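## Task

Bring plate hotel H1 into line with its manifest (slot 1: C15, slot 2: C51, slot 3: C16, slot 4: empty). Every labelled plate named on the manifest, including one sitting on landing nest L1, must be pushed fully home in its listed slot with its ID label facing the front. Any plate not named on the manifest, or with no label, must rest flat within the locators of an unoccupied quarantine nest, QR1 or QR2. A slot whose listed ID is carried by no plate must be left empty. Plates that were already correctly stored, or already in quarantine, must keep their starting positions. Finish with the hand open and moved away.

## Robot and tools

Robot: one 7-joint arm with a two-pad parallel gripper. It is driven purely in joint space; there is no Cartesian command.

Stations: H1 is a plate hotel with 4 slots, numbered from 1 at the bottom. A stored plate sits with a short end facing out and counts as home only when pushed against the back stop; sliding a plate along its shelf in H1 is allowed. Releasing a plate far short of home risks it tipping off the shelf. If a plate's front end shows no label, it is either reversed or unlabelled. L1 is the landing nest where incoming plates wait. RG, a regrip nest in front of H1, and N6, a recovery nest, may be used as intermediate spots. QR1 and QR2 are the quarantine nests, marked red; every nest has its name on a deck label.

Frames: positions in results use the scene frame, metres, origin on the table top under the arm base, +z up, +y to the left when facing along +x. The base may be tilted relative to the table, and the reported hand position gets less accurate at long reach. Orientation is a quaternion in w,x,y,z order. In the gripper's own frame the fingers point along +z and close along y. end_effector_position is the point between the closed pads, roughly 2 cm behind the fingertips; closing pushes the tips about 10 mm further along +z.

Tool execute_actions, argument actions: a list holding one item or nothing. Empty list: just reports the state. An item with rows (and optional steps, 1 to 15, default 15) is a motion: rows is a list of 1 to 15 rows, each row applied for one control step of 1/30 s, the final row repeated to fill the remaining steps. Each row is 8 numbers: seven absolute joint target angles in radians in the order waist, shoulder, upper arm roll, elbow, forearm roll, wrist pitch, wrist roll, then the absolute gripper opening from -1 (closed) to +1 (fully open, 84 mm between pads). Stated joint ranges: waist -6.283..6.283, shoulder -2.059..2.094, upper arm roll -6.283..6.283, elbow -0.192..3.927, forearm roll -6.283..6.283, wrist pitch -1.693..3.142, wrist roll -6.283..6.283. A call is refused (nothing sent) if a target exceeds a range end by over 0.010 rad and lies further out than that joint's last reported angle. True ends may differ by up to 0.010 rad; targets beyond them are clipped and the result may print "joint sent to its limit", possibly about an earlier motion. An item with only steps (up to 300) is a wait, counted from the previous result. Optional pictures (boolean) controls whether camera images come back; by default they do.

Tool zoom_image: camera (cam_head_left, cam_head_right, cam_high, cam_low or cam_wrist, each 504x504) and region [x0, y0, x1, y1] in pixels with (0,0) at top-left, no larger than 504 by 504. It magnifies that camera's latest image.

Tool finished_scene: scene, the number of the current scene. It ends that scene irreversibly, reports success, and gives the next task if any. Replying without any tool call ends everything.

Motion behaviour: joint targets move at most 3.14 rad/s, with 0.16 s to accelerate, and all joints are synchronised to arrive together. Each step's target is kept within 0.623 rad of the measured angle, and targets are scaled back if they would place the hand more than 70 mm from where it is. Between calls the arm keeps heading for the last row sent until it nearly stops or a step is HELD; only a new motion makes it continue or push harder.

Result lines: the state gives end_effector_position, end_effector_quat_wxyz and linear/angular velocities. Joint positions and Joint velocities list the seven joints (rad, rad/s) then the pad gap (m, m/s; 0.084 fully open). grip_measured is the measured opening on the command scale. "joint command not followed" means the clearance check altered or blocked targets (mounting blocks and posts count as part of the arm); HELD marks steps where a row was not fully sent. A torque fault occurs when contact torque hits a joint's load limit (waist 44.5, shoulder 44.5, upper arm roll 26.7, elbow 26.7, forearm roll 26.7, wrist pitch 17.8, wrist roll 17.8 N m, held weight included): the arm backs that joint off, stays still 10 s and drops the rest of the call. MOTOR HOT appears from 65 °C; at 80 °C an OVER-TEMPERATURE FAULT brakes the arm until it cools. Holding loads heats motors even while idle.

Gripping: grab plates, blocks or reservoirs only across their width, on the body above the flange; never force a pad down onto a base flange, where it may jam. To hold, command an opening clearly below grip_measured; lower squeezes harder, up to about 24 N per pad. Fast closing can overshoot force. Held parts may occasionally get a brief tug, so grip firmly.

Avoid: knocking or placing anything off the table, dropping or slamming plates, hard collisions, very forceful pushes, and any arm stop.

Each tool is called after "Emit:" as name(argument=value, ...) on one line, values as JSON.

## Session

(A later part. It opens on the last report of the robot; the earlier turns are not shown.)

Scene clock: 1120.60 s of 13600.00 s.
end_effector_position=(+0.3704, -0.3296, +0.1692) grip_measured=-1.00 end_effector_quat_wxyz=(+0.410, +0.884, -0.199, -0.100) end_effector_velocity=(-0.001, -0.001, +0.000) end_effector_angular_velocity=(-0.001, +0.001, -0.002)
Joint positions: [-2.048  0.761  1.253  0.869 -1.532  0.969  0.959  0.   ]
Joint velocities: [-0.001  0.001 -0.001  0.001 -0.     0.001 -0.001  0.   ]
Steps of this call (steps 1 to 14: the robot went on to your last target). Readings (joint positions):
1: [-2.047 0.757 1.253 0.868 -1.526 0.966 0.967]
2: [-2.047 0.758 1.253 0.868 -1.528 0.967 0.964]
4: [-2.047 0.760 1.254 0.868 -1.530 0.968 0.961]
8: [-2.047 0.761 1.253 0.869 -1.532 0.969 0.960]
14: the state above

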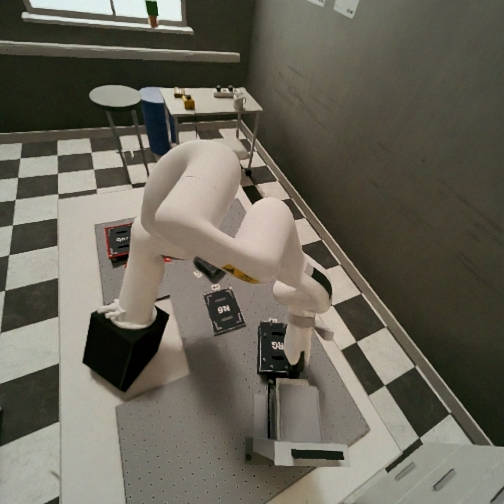

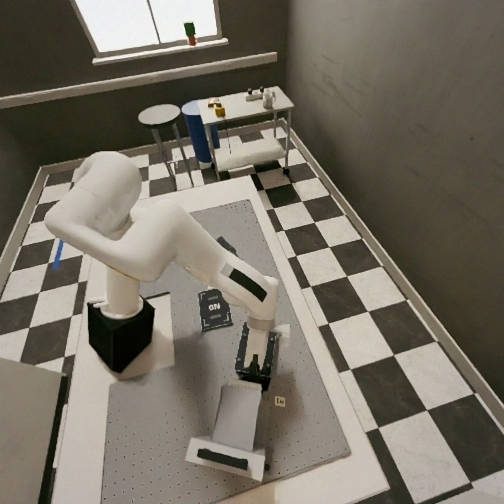

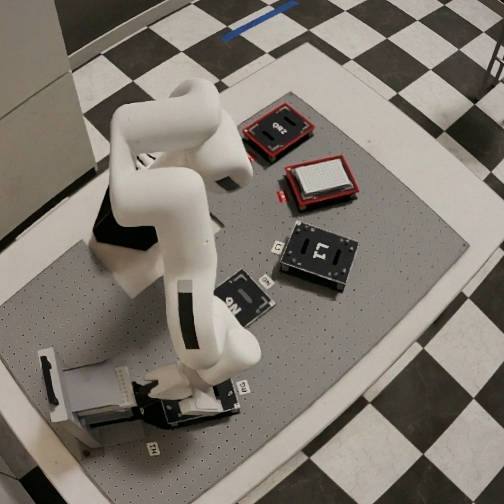

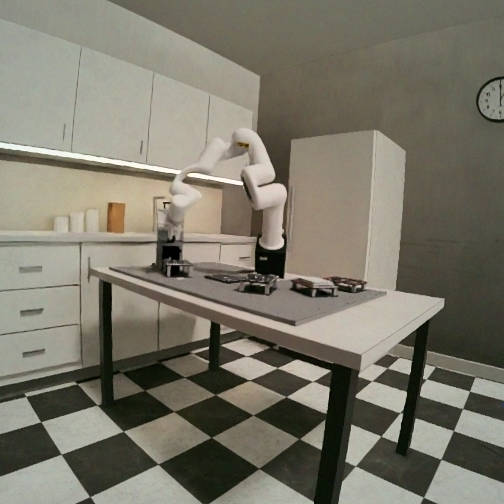

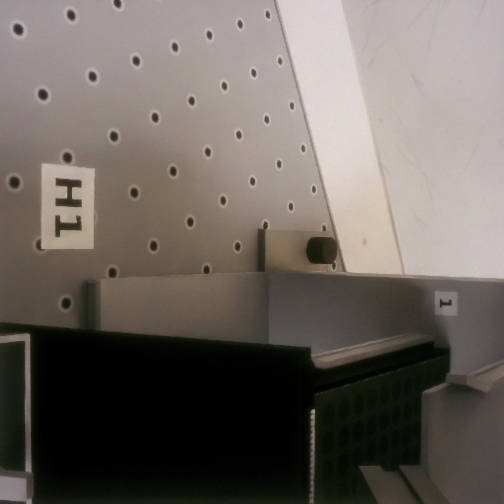

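Emit:
execute_actions(actions=[{"rows":[[-2.0429,0.7601,1.2497,0.8694,-1.5318,0.9679,0.9623,-1],[-2.0377,0.7587,1.2469,0.8695,-1.5312,0.9669,0.9656,-1],[-2.0326,0.7572,1.2440,0.8695,-1.5305,0.9658,0.9689,-1],[-2.0274,0.7558,1.2411,0.8696,-1.5299,0.9648,0.9722,-1],[-2.0235,0.7605,1.2348,0.8725,-1.5358,0.9642,0.9739,-1],[-2.0196,0.7653,1.2286,0.8753,-1.5417,0.9637,0.9757,-1],[-2.0158,0.7700,1.2223,0.8782,-1.5475,0.9631,0.9774,-1],[-2.0119,0.7748,1.2161,0.8811,-1.5534,0.9626,0.9791,-1],[-2.0080,0.7795,1.2098,0.8840,-1.5593,0.9620,0.9809,-1],[-2.0041,0.7843,1.2036,0.8868,-1.5652,0.9614,0.9826,-1]],"steps":15}], pictures=false)

Emit:
execute_actions(actions=[{"steps":12}])

Emit:
zoom_image(camera="cam_wrist", region=[284,324,504,504])

Emit:
zoom_image(camera="cam_high", region=[90,340,210,450])

Scene clock: 1156.30 s of 13600.00 s.
end_effector_position=(+0.3674, -0.3350, +0.1575) grip_measured=-1.00 end_effector_quat_wxyz=(+0.410, +0.884, -0.200, -0.101) end_effector_velocity=(+0.001, -0.006, -0.008) end_effector_angular_velocity=(+0.001, -0.005, +0.008)
Joint positions: [-2.006  0.783  1.206  0.885 -1.562  0.962  0.982  0.   ]
Joint velocities: [ 0.026  0.025 -0.03   0.018 -0.034 -0.006  0.012  0.   ]
Steps of this call (steps 1 to 30: the robot went on to your last target; steps 31 to 90: nothing new was sent; then 32.20 s passed at rest; steps 91 to 105: all 15 steps of this action). Readings (joint positions):
91: [-2.048 0.761 1.252 0.869 -1.532 0.969 0.959]
92: [-2.047 0.761 1.252 0.869 -1.532 0.969 0.960]
94: [-2.042 0.760 1.249 0.870 -1.532 0.968 0.963]
98: [-2.025 0.762 1.236 0.873 -1.538 0.965 0.972]
105: the state above

Scene clock: 1156.70 s of 13600.00 s.
end_effector_position=(+0.3677, -0.3354, +0.1569) grip_measured=-1.00 end_effector_quat_wxyz=(+0.410, +0.884, -0.199, -0.100) end_effector_velocity=(-0.000, -0.000, -0.000) end_effector_angular_velocity=(+0.000, -0.001, -0.000)
Joint positions: [-2.004  0.784  1.204  0.887 -1.565  0.961  0.983  0.   ]
Joint velocities: [ 0.     0.    -0.001  0.    -0.    -0.001  0.     0.   ]
Steps of this call (steps 1 to 12: the robot went on to your last target). Readings (joint positions):
1: [-2.006 0.783 1.205 0.886 -1.563 0.962 0.982]
2: [-2.005 0.784 1.205 0.886 -1.564 0.962 0.982]
4: [-2.004 0.784 1.204 0.887 -1.565 0.961 0.982]
8: [-2.004 0.784 1.204 0.887 -1.565 0.961 0.983]
12: the state above

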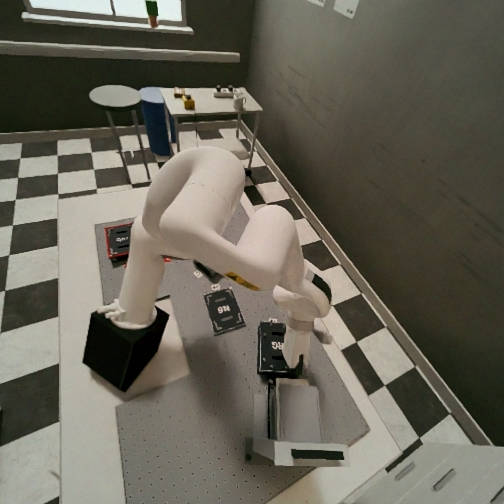

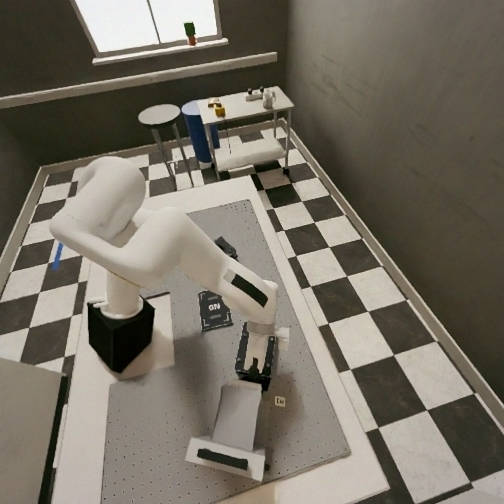

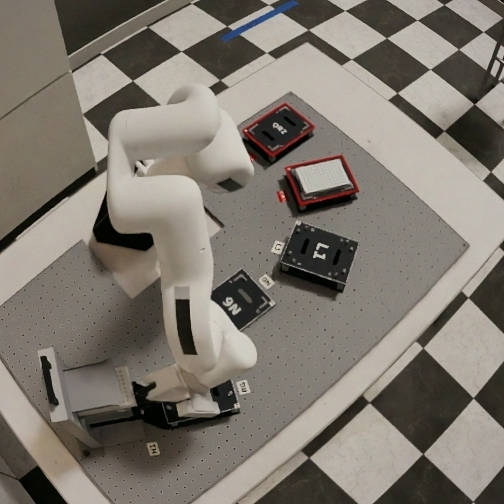

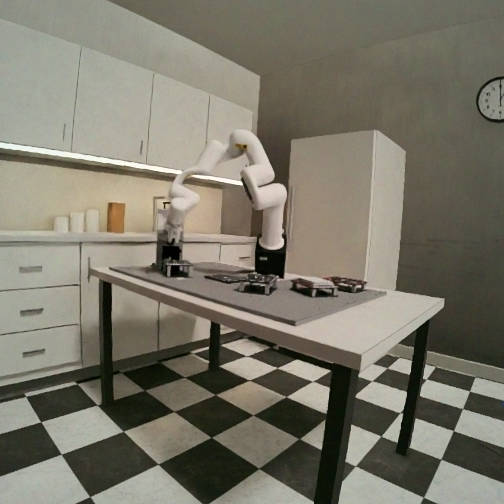

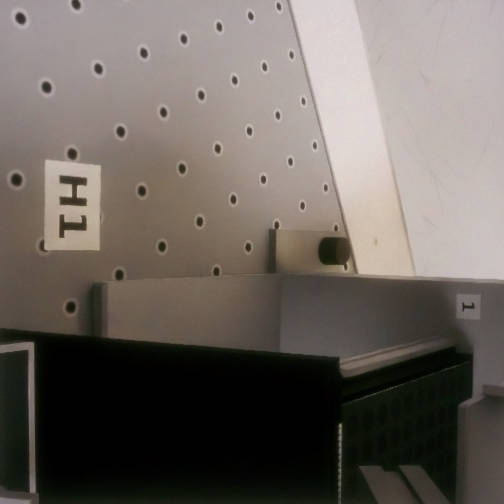

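Region (284, 324, 504, 504) of cam_wrist's 504x504 image, scaled by 2.291, with more detail than that image has; it fills the top 412 rows of this view, and the rest is white.

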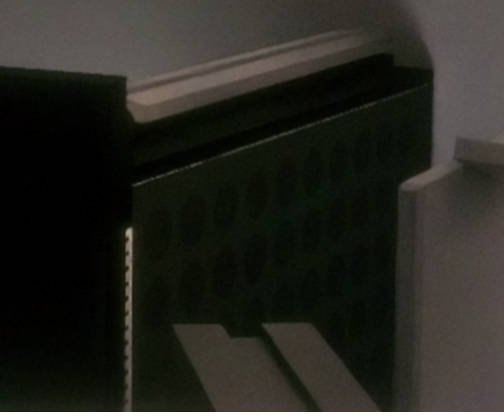

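Region (90, 340, 210, 450) of cam_high's 504x504 image, scaled by 4.200, with more detail than that image has; it fills the top 462 rows of this view, and the rest is white.

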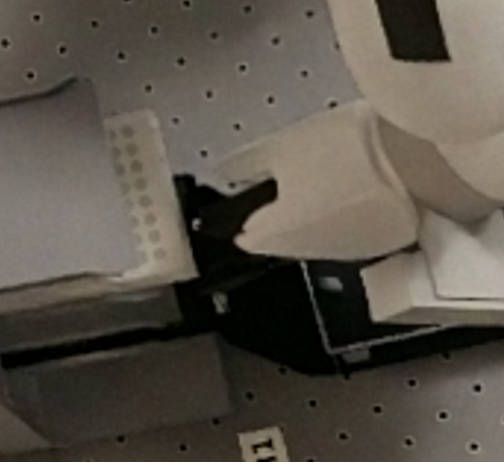

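Emit:
execute_actions(actions=[{"rows":[[-2.0005,0.7870,1.1990,0.8886,-1.5688,0.9608,0.9845,-1],[-1.9968,0.7897,1.1943,0.8905,-1.5724,0.9602,0.9863,-1],[-1.9932,0.7924,1.1897,0.8923,-1.5760,0.9596,0.9882,-1],[-1.9896,0.7951,1.1851,0.8942,-1.5796,0.9591,0.9900,-1],[-1.9859,0.7977,1.1804,0.8960,-1.5831,0.9585,0.9919,-1],[-1.9823,0.8004,1.1758,0.8978,-1.5867,0.9579,0.9937,-1],[-1.9786,0.8031,1.1711,0.8997,-1.5903,0.9573,0.9956,-1],[-1.9750,0.8058,1.1665,0.9015,-1.5939,0.9567,0.9974,-1]],"steps":15}])

Emit:
zoom_image(camera="cam_wrist", region=[284,324,504,504])

Emit:
execute_actions(actions=[{"rows":[[-1.9740,0.8025,1.1681,0.9001,-1.5905,0.9564,0.9984,-1],[-1.9730,0.7992,1.1697,0.8986,-1.5871,0.9561,0.9995,-1],[-1.9720,0.7959,1.1712,0.8972,-1.5837,0.9558,1.0005,-1],[-1.9710,0.7926,1.1728,0.8957,-1.5802,0.9555,1.0015,-1],[-1.9700,0.7893,1.1744,0.8943,-1.5768,0.9552,1.0026,-1],[-1.9691,0.7860,1.1760,0.8929,-1.5734,0.9549,1.0036,-1],[-1.9681,0.7827,1.1775,0.8914,-1.5700,0.9546,1.0046,-1],[-1.9671,0.7794,1.1791,0.8900,-1.5666,0.9543,1.0057,-1],[-1.9661,0.7761,1.1807,0.8885,-1.5632,0.9540,1.0067,-1],[-1.9651,0.7728,1.1823,0.8871,-1.5597,0.9537,1.0077,-1],[-1.9641,0.7695,1.1838,0.8856,-1.5563,0.9534,1.0088,-1],[-1.9631,0.7662,1.1854,0.8842,-1.5529,0.9531,1.0098,-1]],"steps":15}], pictures=false)

Emit:
execute_actions(actions=[{"steps":10}])

Emit:
zoom_image(camera="cam_wrist", region=[284,324,504,504])

Scene clock: 1188.07 s of 13600.00 s.
end_effector_position=(+0.3685, -0.3398, +0.1491) grip_measured=-1.00 end_effector_quat_wxyz=(+0.411, +0.885, -0.197, -0.098) end_effector_velocity=(-0.002, -0.002, -0.002) end_effector_angular_velocity=(-0.002, +0.003, -0.002)
Joint positions: [-1.975  0.803  1.175  0.902 -1.593  0.957  0.997  0.   ]
Joint velocities: [ 0.007  0.005 -0.011  0.003 -0.008  0.001  0.005  0.   ]
Steps of this call (steps 1 to 15: the robot went on to your last target; steps 16 to 90: nothing new was sent; then 27.87 s passed at rest; steps 91 to 105: all 15 steps of this action). Readings (joint positions):
91: [-2.004 0.784 1.203 0.887 -1.565 0.961 0.983]
92: [-2.003 0.785 1.203 0.887 -1.566 0.961 0.983]
94: [-2.000 0.788 1.198 0.889 -1.570 0.961 0.985]
98: [-1.988 0.796 1.184 0.896 -1.582 0.959 0.991]
105: the state above

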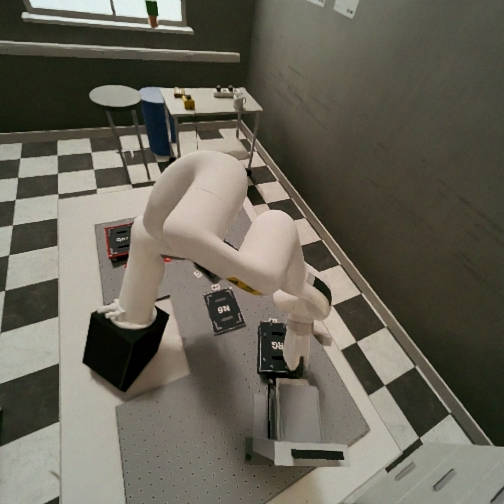

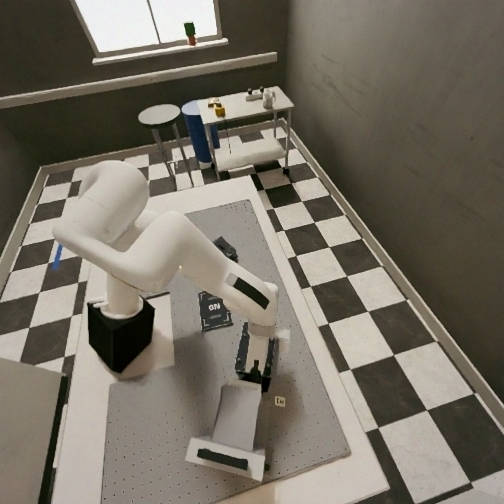

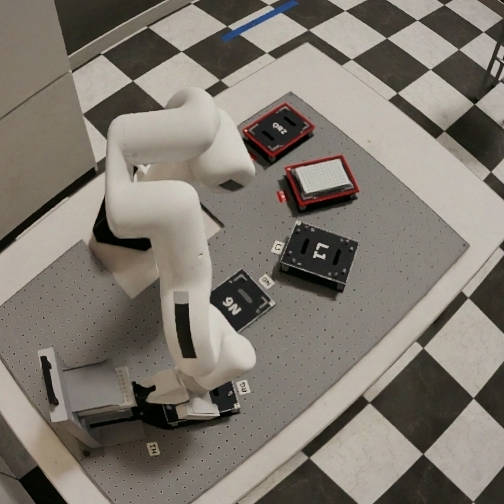

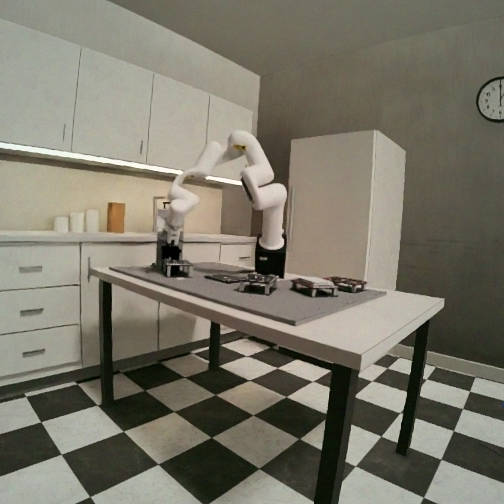

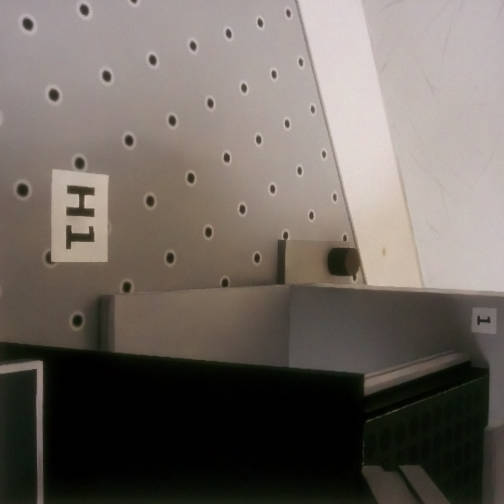

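Region (284, 324, 504, 504) of cam_wrist's 504x504 image, scaled by 2.291, with more detail than that image has; it fills the top 412 rows of this view, and the rest is white.

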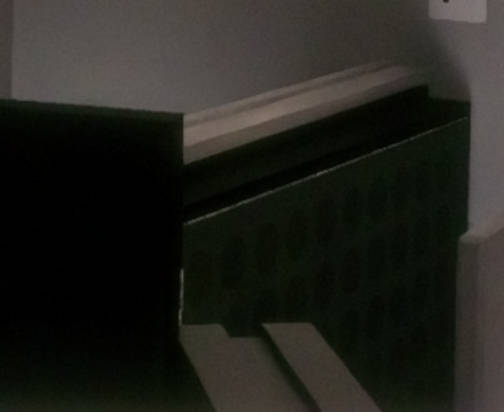

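Scene clock: 1188.57 s of 13600.00 s.
end_effector_position=(+0.3666, -0.3322, +0.1506) grip_measured=-1.00 end_effector_quat_wxyz=(+0.413, +0.882, -0.203, -0.103) end_effector_velocity=(+0.028, +0.029, +0.002) end_effector_angular_velocity=(+0.008, -0.013, +0.038)
Joint positions: [-1.967  0.77   1.176  0.888 -1.558  0.956  1.009  0.   ]
Joint velocities: [ 0.018 -0.056  0.059 -0.022  0.053 -0.009  0.013  0.   ]
Steps of this call (steps 1 to 15: all 15 steps of this action). Readings (joint positions):
1: [-1.975 0.803 1.174 0.902 -1.593 0.957 0.997]
2: [-1.975 0.802 1.174 0.902 -1.592 0.957 0.998]
4: [-1.974 0.800 1.173 0.901 -1.590 0.956 0.999]
8: [-1.971 0.791 1.172 0.899 -1.580 0.954 1.002]
15: the state above

Scene clock: 1188.90 s of 13600.00 s.
end_effector_position=(+0.3709, -0.3284, +0.1504) grip_measured=-1.00 end_effector_quat_wxyz=(+0.412, +0.883, -0.200, -0.100) end_effector_velocity=(+0.003, +0.003, -0.001) end_effector_angular_velocity=(+0.004, -0.002, +0.007)
Joint positions: [-1.965  0.765  1.184  0.886 -1.554  0.954  1.01   0.   ]
Joint velocities: [ 0.002 -0.002  0.006 -0.002  0.002 -0.002 -0.     0.   ]
Steps of this call (steps 1 to 10: the robot went on to your last target). Readings (joint positions):
1: [-1.966 0.769 1.178 0.887 -1.556 0.956 1.009]
2: [-1.966 0.767 1.180 0.887 -1.555 0.956 1.009]
4: [-1.965 0.766 1.182 0.887 -1.554 0.955 1.010]
8: [-1.965 0.766 1.184 0.886 -1.554 0.955 1.010]
10: the state above

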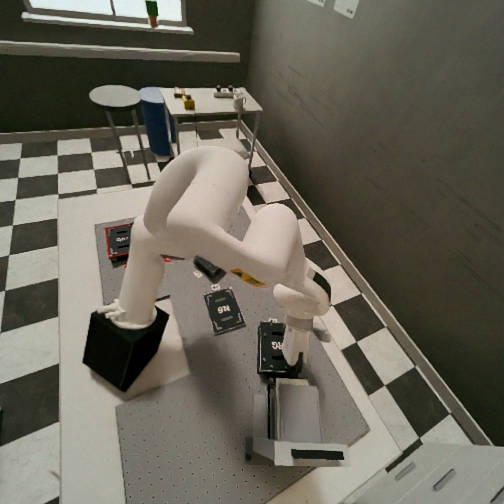

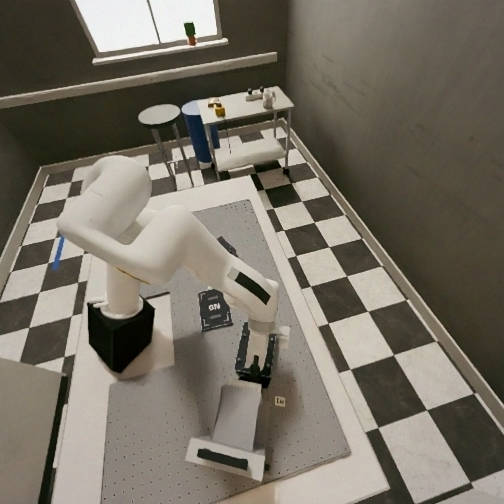

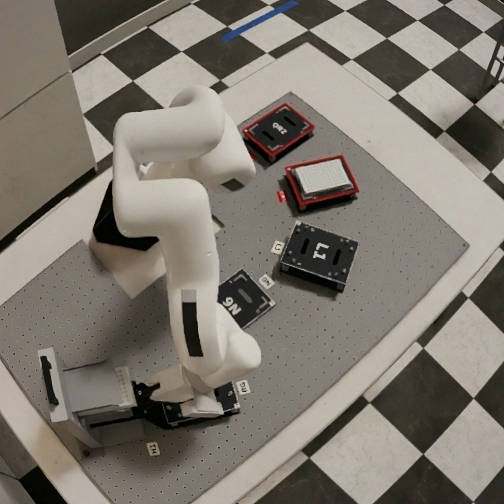

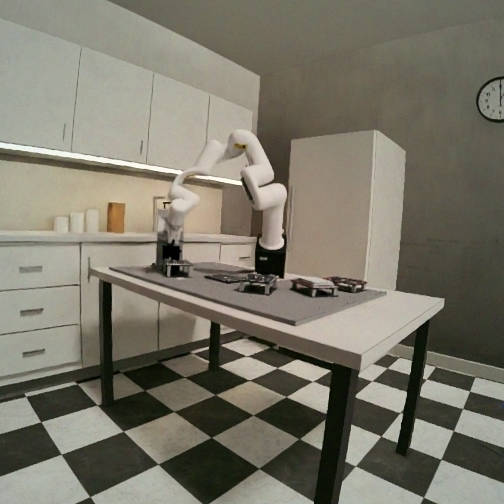

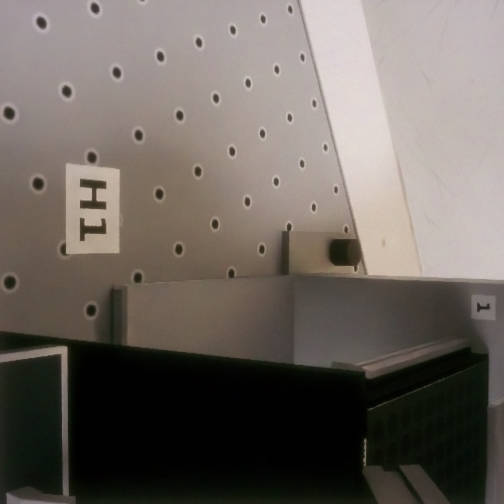

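Region (284, 324, 504, 504) of cam_wrist's 504x504 image, scaled by 2.291, with more detail than that image has; it fills the top 412 rows of this view, and the rest is white.

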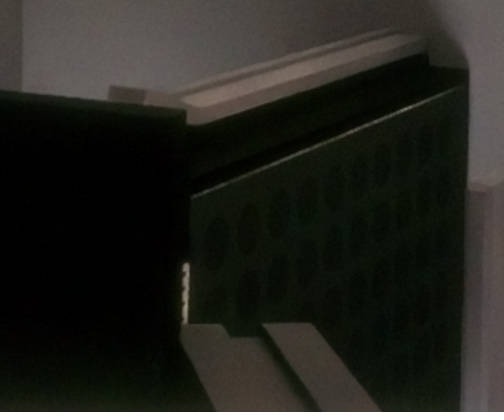

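Emit:
execute_actions(actions=[{"rows":[[-1.9657,0.7670,1.1867,0.8842,-1.5534,0.9536,1.0082,-1],[-1.9682,0.7680,1.1880,0.8843,-1.5539,0.9541,1.0065,-1]],"steps":12}], pictures=false)

Scene clock: 1196.70 s of 13600.00 s.
end_effector_position=(+0.3720, -0.3277, +0.1502) grip_measured=-1.00 end_effector_quat_wxyz=(+0.410, +0.885, -0.199, -0.099) end_effector_velocity=(-0.001, -0.000, +0.000) end_effector_angular_velocity=(-0.001, +0.003, -0.001)
Joint positions: [-1.968  0.768  1.188  0.886 -1.554  0.953  1.007  0.   ]
Joint velocities: [-0.001 -0.    -0.    -0.001  0.     0.002 -0.001  0.   ]
Steps of this call (steps 1 to 15: the robot went on to your last target; steps 16 to 90: nothing new was sent; then 4.40 s passed at rest; steps 91 to 102: all 12 steps of this action). Readings (joint positions):
91: [-1.963 0.766 1.185 0.887 -1.553 0.953 1.010]
92: [-1.964 0.766 1.186 0.887 -1.553 0.953 1.009]
94: [-1.965 0.767 1.187 0.887 -1.553 0.953 1.008]
98: [-1.967 0.768 1.188 0.886 -1.554 0.953 1.007]
102: the state above

Emit:
execute_actions(actions=[{"rows":[[-1.9678,0.7643,1.1904,0.8827,-1.5499,0.9539,1.0071,-1],[-1.9673,0.7607,1.1927,0.8811,-1.5458,0.9537,1.0078,-1],[-1.9669,0.7570,1.1951,0.8795,-1.5418,0.9536,1.0084,-1],[-1.9664,0.7533,1.1974,0.8779,-1.5378,0.9534,1.0090,-1],[-1.9660,0.7497,1.1998,0.8763,-1.5337,0.9532,1.0097,-1],[-1.9655,0.7460,1.2021,0.8747,-1.5297,0.9530,1.0103,-1],[-1.9649,0.7429,1.2041,0.8735,-1.5260,0.9529,1.0108,-1],[-1.9642,0.7397,1.2061,0.8724,-1.5223,0.9527,1.0113,-1],[-1.9636,0.7366,1.2081,0.8712,-1.5187,0.9526,1.0118,-1],[-1.9629,0.7335,1.2100,0.8701,-1.5150,0.9525,1.0122,-1],[-1.9623,0.7303,1.2120,0.8689,-1.5113,0.9523,1.0127,-1],[-1.9616,0.7272,1.2140,0.8678,-1.5076,0.9522,1.0132,-1]],"steps":15}], pictures=false)

Emit:
execute_actions(actions=[{"steps":8}])

Emit:
zoom_image(camera="cam_wrist", region=[284,324,504,504])

Emit:
zoom_image(camera="cam_high", region=[90,340,210,450])

Scene clock: 1226.30 s of 13600.00 s.
end_effector_position=(+0.3787, -0.3138, +0.1529) grip_measured=-1.00 end_effector_quat_wxyz=(+0.410, +0.884, -0.199, -0.100) end_effector_velocity=(+0.011, +0.019, +0.002) end_effector_angular_velocity=(+0.001, +0.002, +0.006)
Joint positions: [-1.962  0.73   1.213  0.871 -1.512  0.952  1.013  0.   ]
Joint velocities: [ 0.011 -0.047  0.033 -0.017  0.053 -0.001  0.006  0.   ]
Steps of this call (steps 1 to 15: the robot went on to your last target; steps 16 to 90: nothing new was sent; then 26.10 s passed at rest; steps 91 to 105: all 15 steps of this action). Readings (joint positions):
91: [-1.968 0.768 1.188 0.885 -1.554 0.954 1.007]
92: [-1.968 0.767 1.188 0.885 -1.553 0.954 1.007]
94: [-1.968 0.763 1.191 0.884 -1.549 0.954 1.007]
98: [-1.966 0.751 1.199 0.878 -1.535 0.954 1.009]
105: the state above

Scene clock: 1226.57 s of 13600.00 s.
end_effector_position=(+0.3790, -0.3127, +0.1530) grip_measured=-1.00 end_effector_quat_wxyz=(+0.410, +0.884, -0.199, -0.100) end_effector_velocity=(+0.000, +0.001, -0.000) end_effector_angular_velocity=(+0.001, -0.001, -0.001)
Joint positions: [-1.962  0.727  1.214  0.87  -1.508  0.952  1.013  0.   ]
Joint velocities: [ 0.     0.     0.001 -0.     0.002 -0.    -0.     0.   ]
Steps of this call (steps 1 to 8: the robot went on to your last target). Readings (joint positions):
1: [-1.962 0.729 1.213 0.870 -1.510 0.952 1.013]
2: [-1.962 0.728 1.214 0.870 -1.509 0.952 1.013]
4: [-1.962 0.728 1.214 0.870 -1.508 0.952 1.013]
8: the state above

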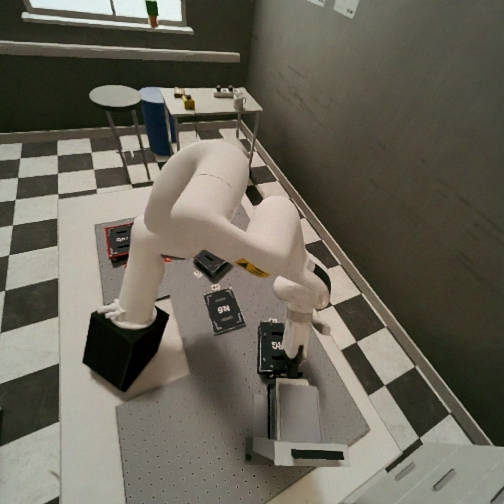

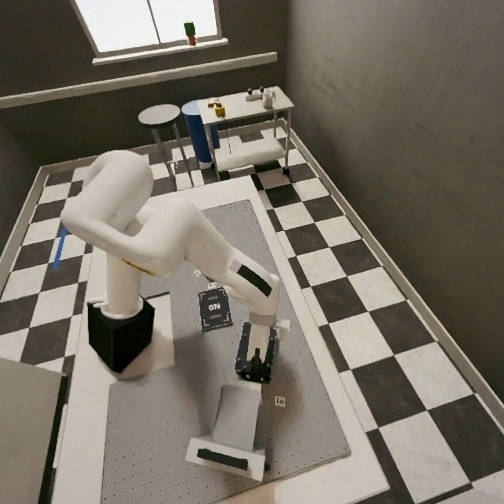

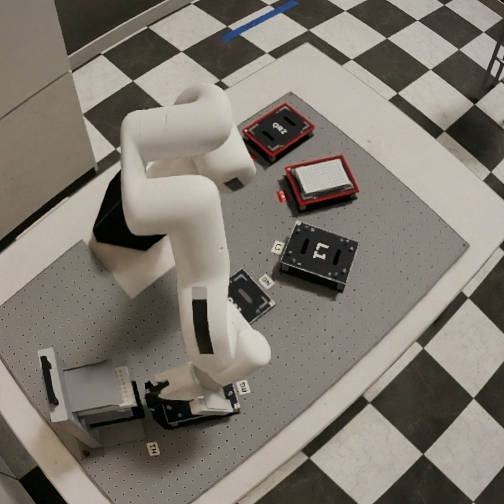

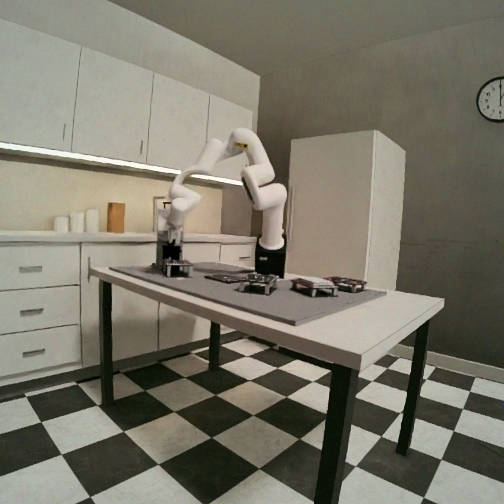

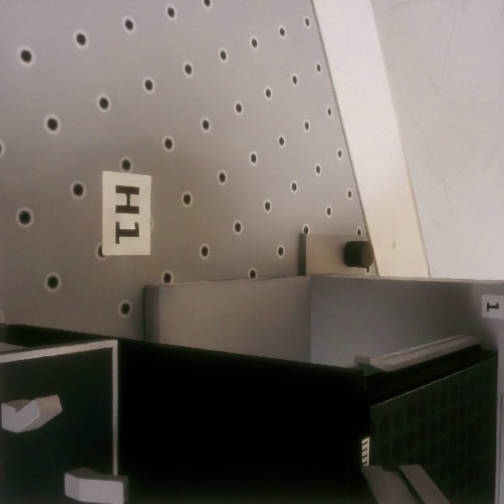

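Region (284, 324, 504, 504) of cam_wrist's 504x504 image, scaled by 2.291, with more detail than that image has; it fills the top 412 rows of this view, and the rest is white.

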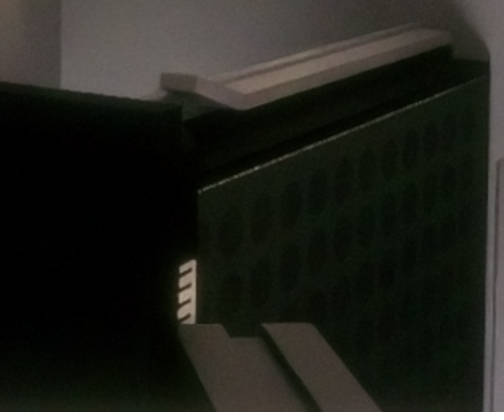

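Region (90, 340, 210, 450) of cam_high's 504x504 image, scaled by 4.200, with more detail than that image has; it fills the top 462 rows of this view, and the rest is white.

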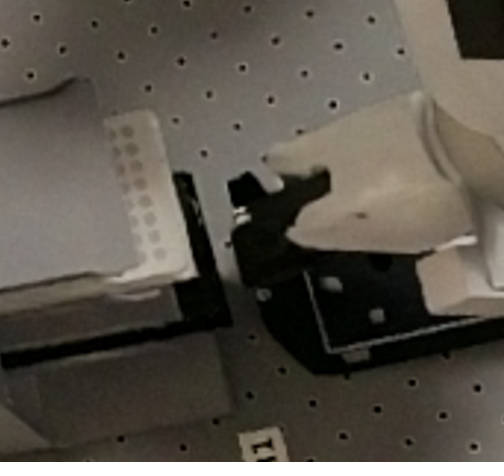

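Emit:
execute_actions(actions=[])

Scene clock: 1258.37 s of 13600.00 s.
end_effector_position=(+0.3790, -0.3127, +0.1531) grip_measured=-1.00 end_effector_quat_wxyz=(+0.410, +0.884, -0.199, -0.100) end_effector_velocity=(-0.000, -0.000, +0.000) end_effector_angular_velocity=(-0.001, +0.000, -0.000)
Joint positions: [-1.962  0.727  1.214  0.87  -1.508  0.952  1.013  0.   ]
Joint velocities: [-0.    -0.001 -0.    -0.    -0.     0.     0.001  0.   ]
Steps of this call (steps 1 to 15: the robot went on to your last target; steps 16 to 90: nothing new was sent; then 28.80 s passed at rest). Readings (joint positions):
1: [-1.962 0.727 1.214 0.870 -1.508 0.952 1.013]
2: [-1.962 0.727 1.214 0.870 -1.508 0.952 1.013]
4: [-1.962 0.727 1.214 0.870 -1.508 0.952 1.013]
8: [-1.962 0.727 1.214 0.870 -1.508 0.952 1.013]
90: the state above
The arm was judged still, so your last target was given up. Only a new action makes it travel on or press farther. Fingers that are still opening or closing keep moving.

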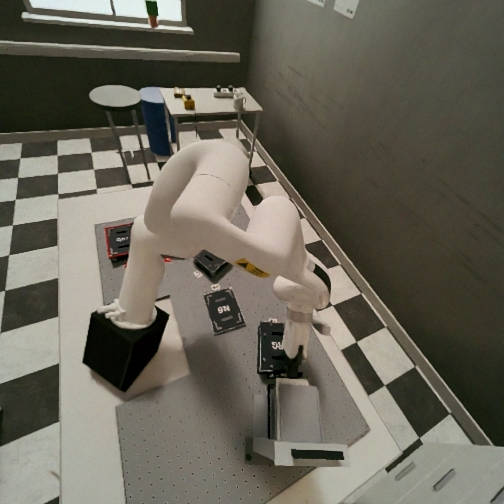

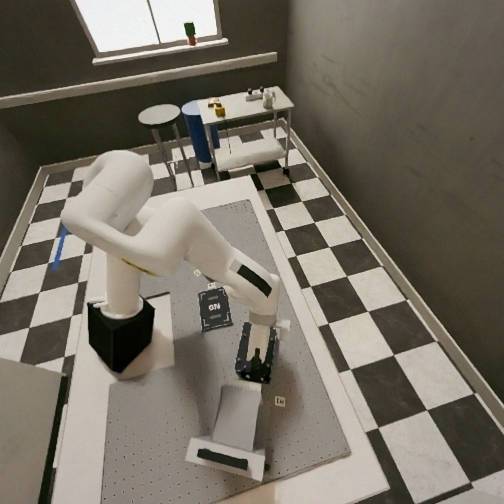

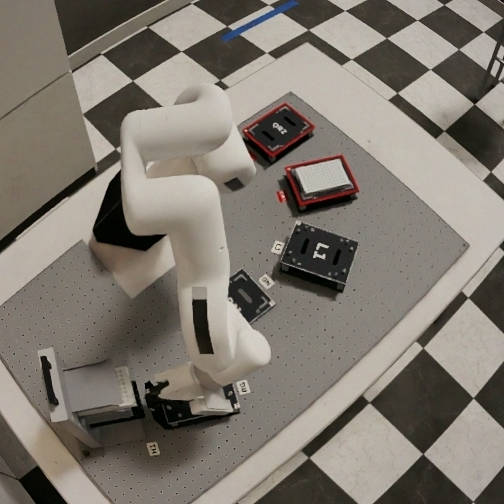

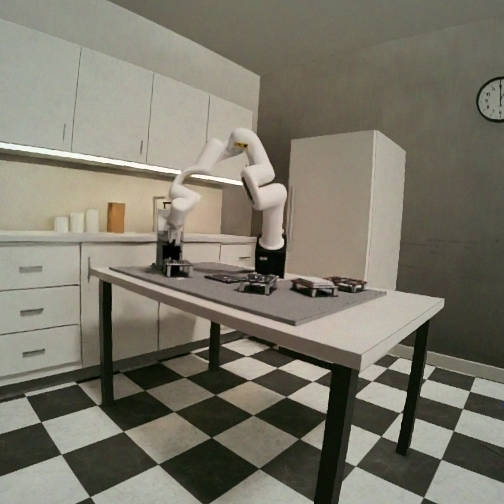

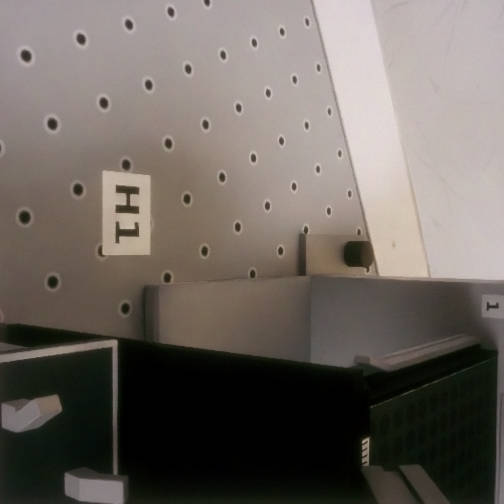

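Emit:
execute_actions(actions=[{"rows":[[-1.9610,0.7249,1.2154,0.8670,-1.5049,0.9521,1.0136,-1],[-1.9603,0.7225,1.2167,0.8662,-1.5022,0.9519,1.0141,-1],[-1.9597,0.7202,1.2181,0.8654,-1.4995,0.9518,1.0145,-1],[-1.9591,0.7179,1.2194,0.8647,-1.4968,0.9516,1.0150,-1],[-1.9585,0.7156,1.2208,0.8639,-1.4941,0.9515,1.0154,-1],[-1.9578,0.7132,1.2221,0.8631,-1.4914,0.9513,1.0159,-1],[-1.9572,0.7109,1.2235,0.8623,-1.4887,0.9512,1.0163,-1]],"steps":13}])

Scene clock: 1271.67 s of 13600.00 s.
end_effector_position=(+0.3822, -0.3064, +0.1536) grip_measured=-1.00 end_effector_quat_wxyz=(+0.410, +0.884, -0.199, -0.100) end_effector_velocity=(-0.000, +0.002, +0.000) end_effector_angular_velocity=(+0.000, -0.000, -0.005)
Joint positions: [-1.957  0.711  1.224  0.864 -1.49   0.951  1.016  0.   ]
Joint velocities: [ 0.001 -0.007  0.    -0.002  0.01  -0.002  0.001  0.   ]
Steps of this call (steps 1 to 90: nothing new was sent; then 9.87 s passed at rest; steps 91 to 103: all 13 steps of this action). Readings (joint positions):
91: [-1.962 0.727 1.214 0.870 -1.507 0.952 1.013]
92: [-1.962 0.727 1.214 0.869 -1.507 0.952 1.013]
94: [-1.961 0.724 1.215 0.869 -1.504 0.952 1.014]
98: [-1.959 0.716 1.221 0.866 -1.495 0.951 1.015]
103: the state above

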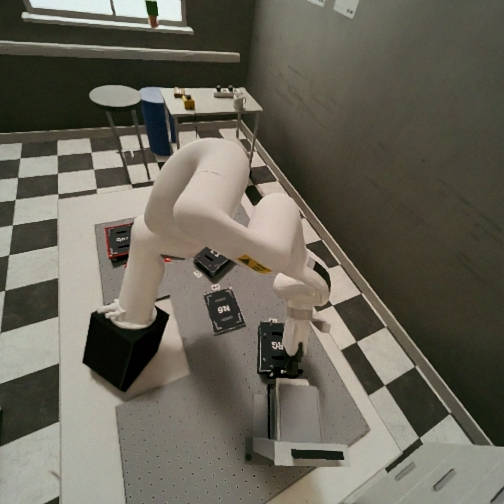

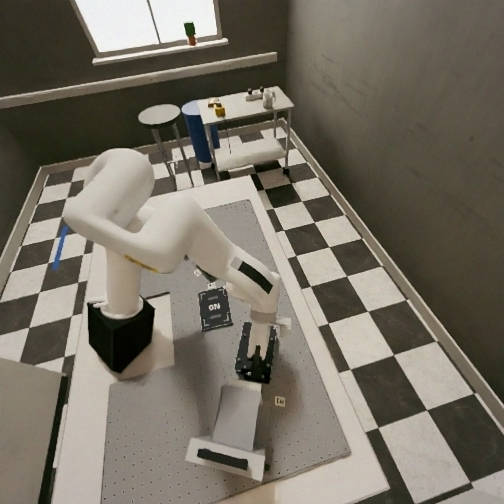

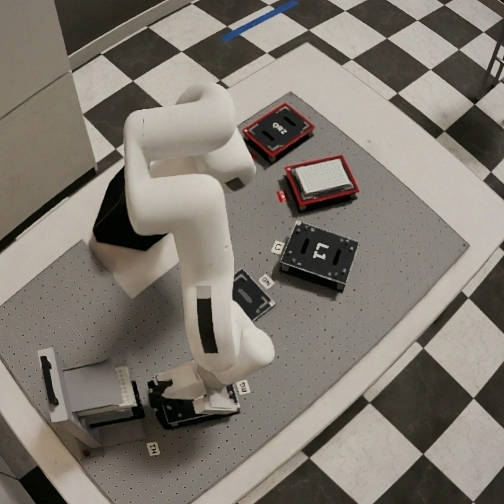

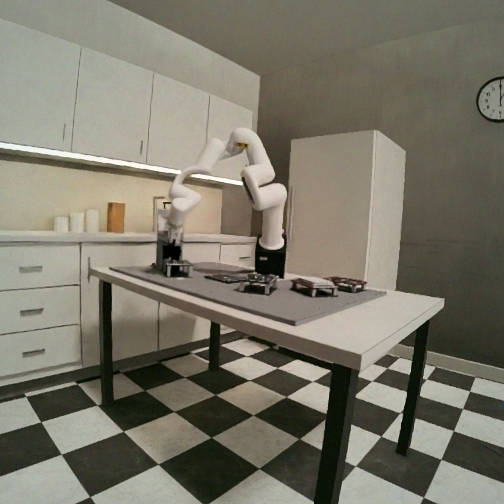

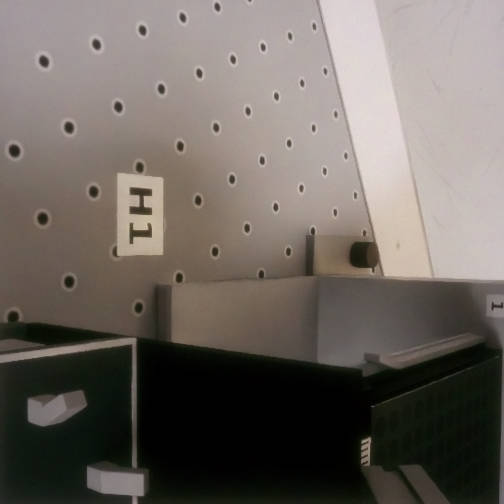

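Emit:
execute_actions(actions=[{"rows":[[-1.9561,0.7090,1.2242,0.8618,-1.4866,0.9510,1.0170,-1],[-1.9549,0.7071,1.2248,0.8612,-1.4845,0.9507,1.0178,-1],[-1.9538,0.7052,1.2255,0.8607,-1.4824,0.9505,1.0185,-1],[-1.9527,0.7033,1.2261,0.8601,-1.4802,0.9503,1.0192,-1],[-1.9516,0.7014,1.2268,0.8596,-1.4781,0.9501,1.0199,-1],[-1.9504,0.6995,1.2274,0.8590,-1.4760,0.9498,1.0207,-1],[-1.9493,0.6976,1.2281,0.8585,-1.4739,0.9496,1.0214,-1]],"steps":13}])

Scene clock: 1282.27 s of 13600.00 s.
end_effector_position=(+0.3838, -0.3023, +0.1537) grip_measured=-1.00 end_effector_quat_wxyz=(+0.411, +0.884, -0.200, -0.100) end_effector_velocity=(+0.002, +0.003, -0.000) end_effector_angular_velocity=(-0.000, -0.002, -0.002)
Joint positions: [-1.95   0.698  1.226  0.861 -1.475  0.95   1.021  0.   ]
Joint velocities: [ 0.004 -0.007  0.003 -0.001  0.009 -0.001  0.004  0.   ]
Steps of this call (steps 1 to 15: the robot went on to your last target; steps 16 to 90: nothing new was sent; then 7.17 s passed at rest; steps 91 to 103: all 13 steps of this action). Readings (joint positions):
91: [-1.957 0.711 1.224 0.864 -1.489 0.951 1.016]
92: [-1.957 0.710 1.224 0.864 -1.488 0.951 1.016]
94: [-1.956 0.709 1.224 0.863 -1.486 0.951 1.017]
98: [-1.952 0.702 1.226 0.862 -1.479 0.951 1.020]
103: the state above

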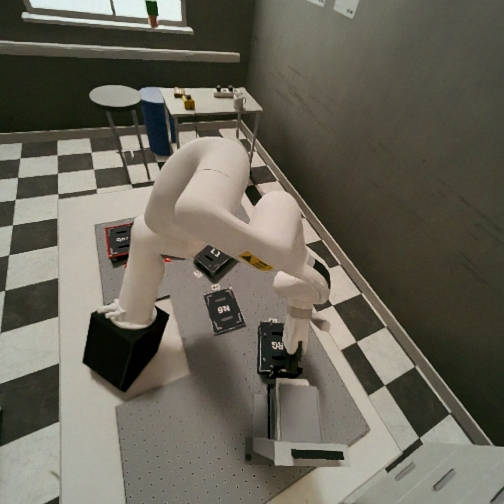

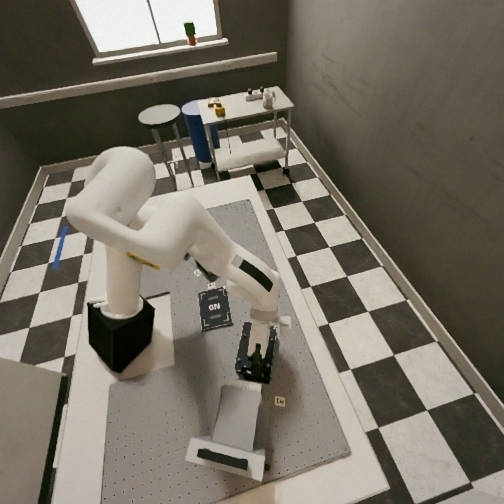

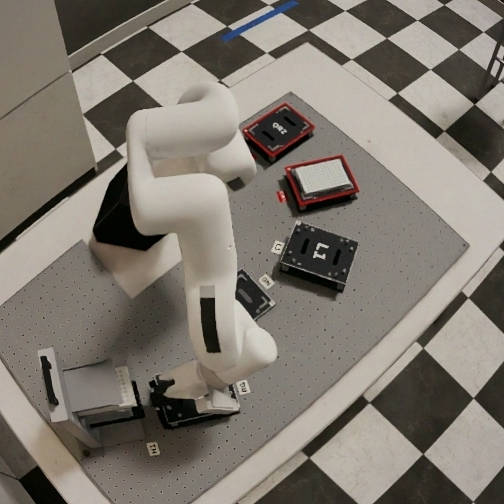

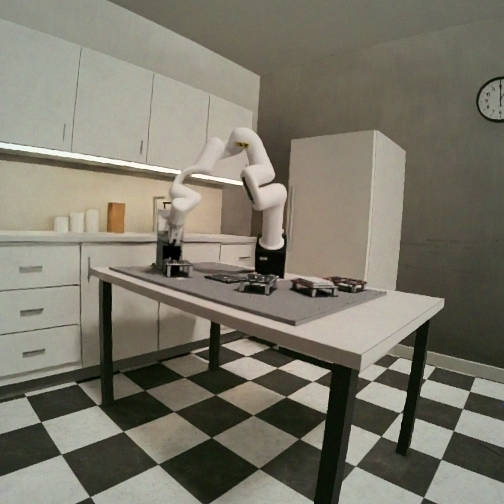

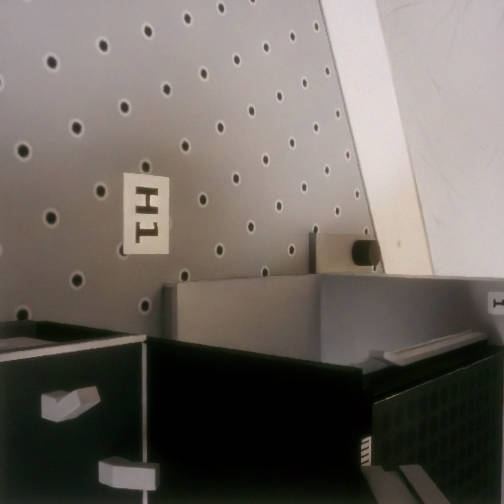

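Emit:
execute_actions(actions=[{"rows":[[-1.9505,0.6974,1.2291,0.8582,-1.4735,0.9498,1.0207,-1],[-1.9517,0.6972,1.2302,0.8580,-1.4731,0.9500,1.0200,-1],[-1.9509,0.6953,1.2311,0.8574,-1.4710,0.9498,1.0205,-1],[-1.9501,0.6934,1.2320,0.8568,-1.4688,0.9497,1.0211,-1],[-1.9493,0.6915,1.2329,0.8562,-1.4667,0.9495,1.0216,-1],[-1.9484,0.6896,1.2337,0.8556,-1.4645,0.9493,1.0221,-1],[-1.9476,0.6877,1.2346,0.8550,-1.4624,0.9492,1.0227,-1],[-1.9468,0.6858,1.2355,0.8544,-1.4602,0.9490,1.0232,-1]],"steps":14}])

Scene clock: 1290.93 s of 13600.00 s.
end_effector_position=(+0.3866, -0.2962, +0.1534) grip_measured=-1.00 end_effector_quat_wxyz=(+0.410, +0.884, -0.199, -0.100) end_effector_velocity=(-0.002, -0.001, +0.000) end_effector_angular_velocity=(-0.002, -0.002, -0.008)
Joint positions: [-1.947  0.686  1.236  0.855 -1.461  0.949  1.023  0.   ]
Joint velocities: [ 0.    -0.005 -0.006 -0.     0.005 -0.004  0.003  0.   ]
Steps of this call (steps 1 to 15: the robot went on to your last target; steps 16 to 90: nothing new was sent; then 5.20 s passed at rest; steps 91 to 104: all 14 steps of this action). Readings (joint positions):
91: [-1.949 0.698 1.228 0.861 -1.474 0.950 1.021]
92: [-1.950 0.698 1.228 0.861 -1.474 0.950 1.021]
94: [-1.950 0.697 1.229 0.860 -1.473 0.950 1.021]
98: [-1.949 0.692 1.233 0.858 -1.467 0.949 1.022]
104: the state above

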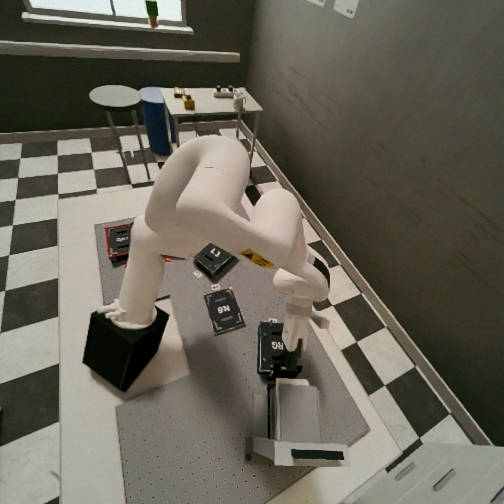

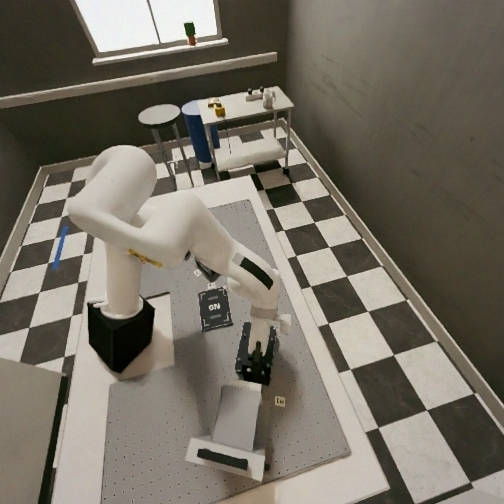

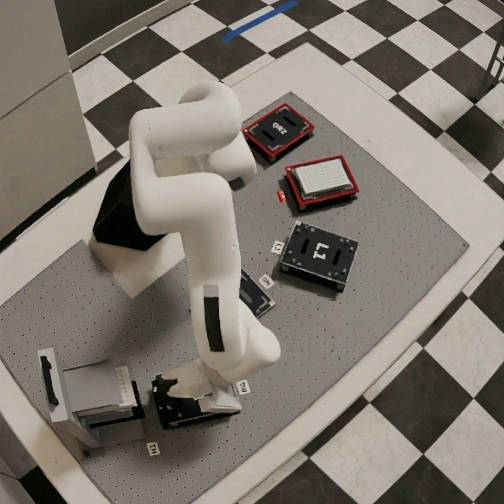

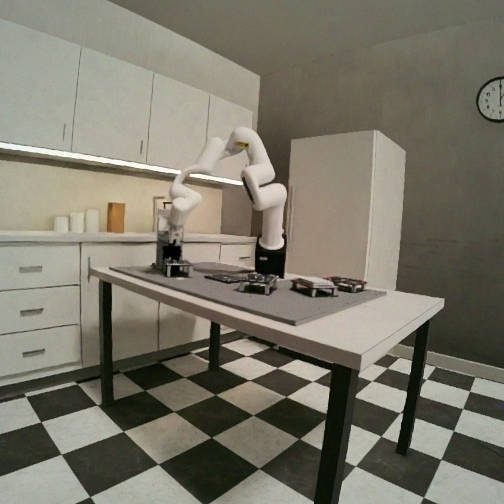

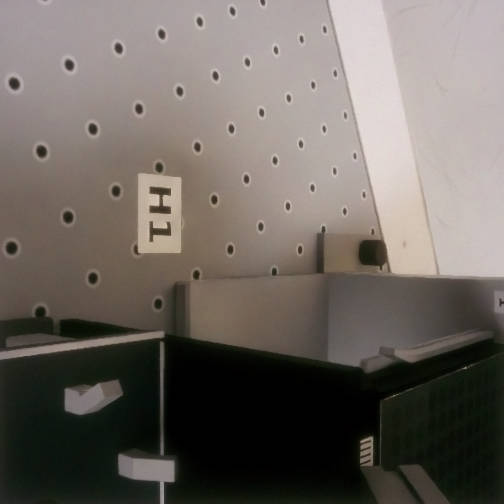

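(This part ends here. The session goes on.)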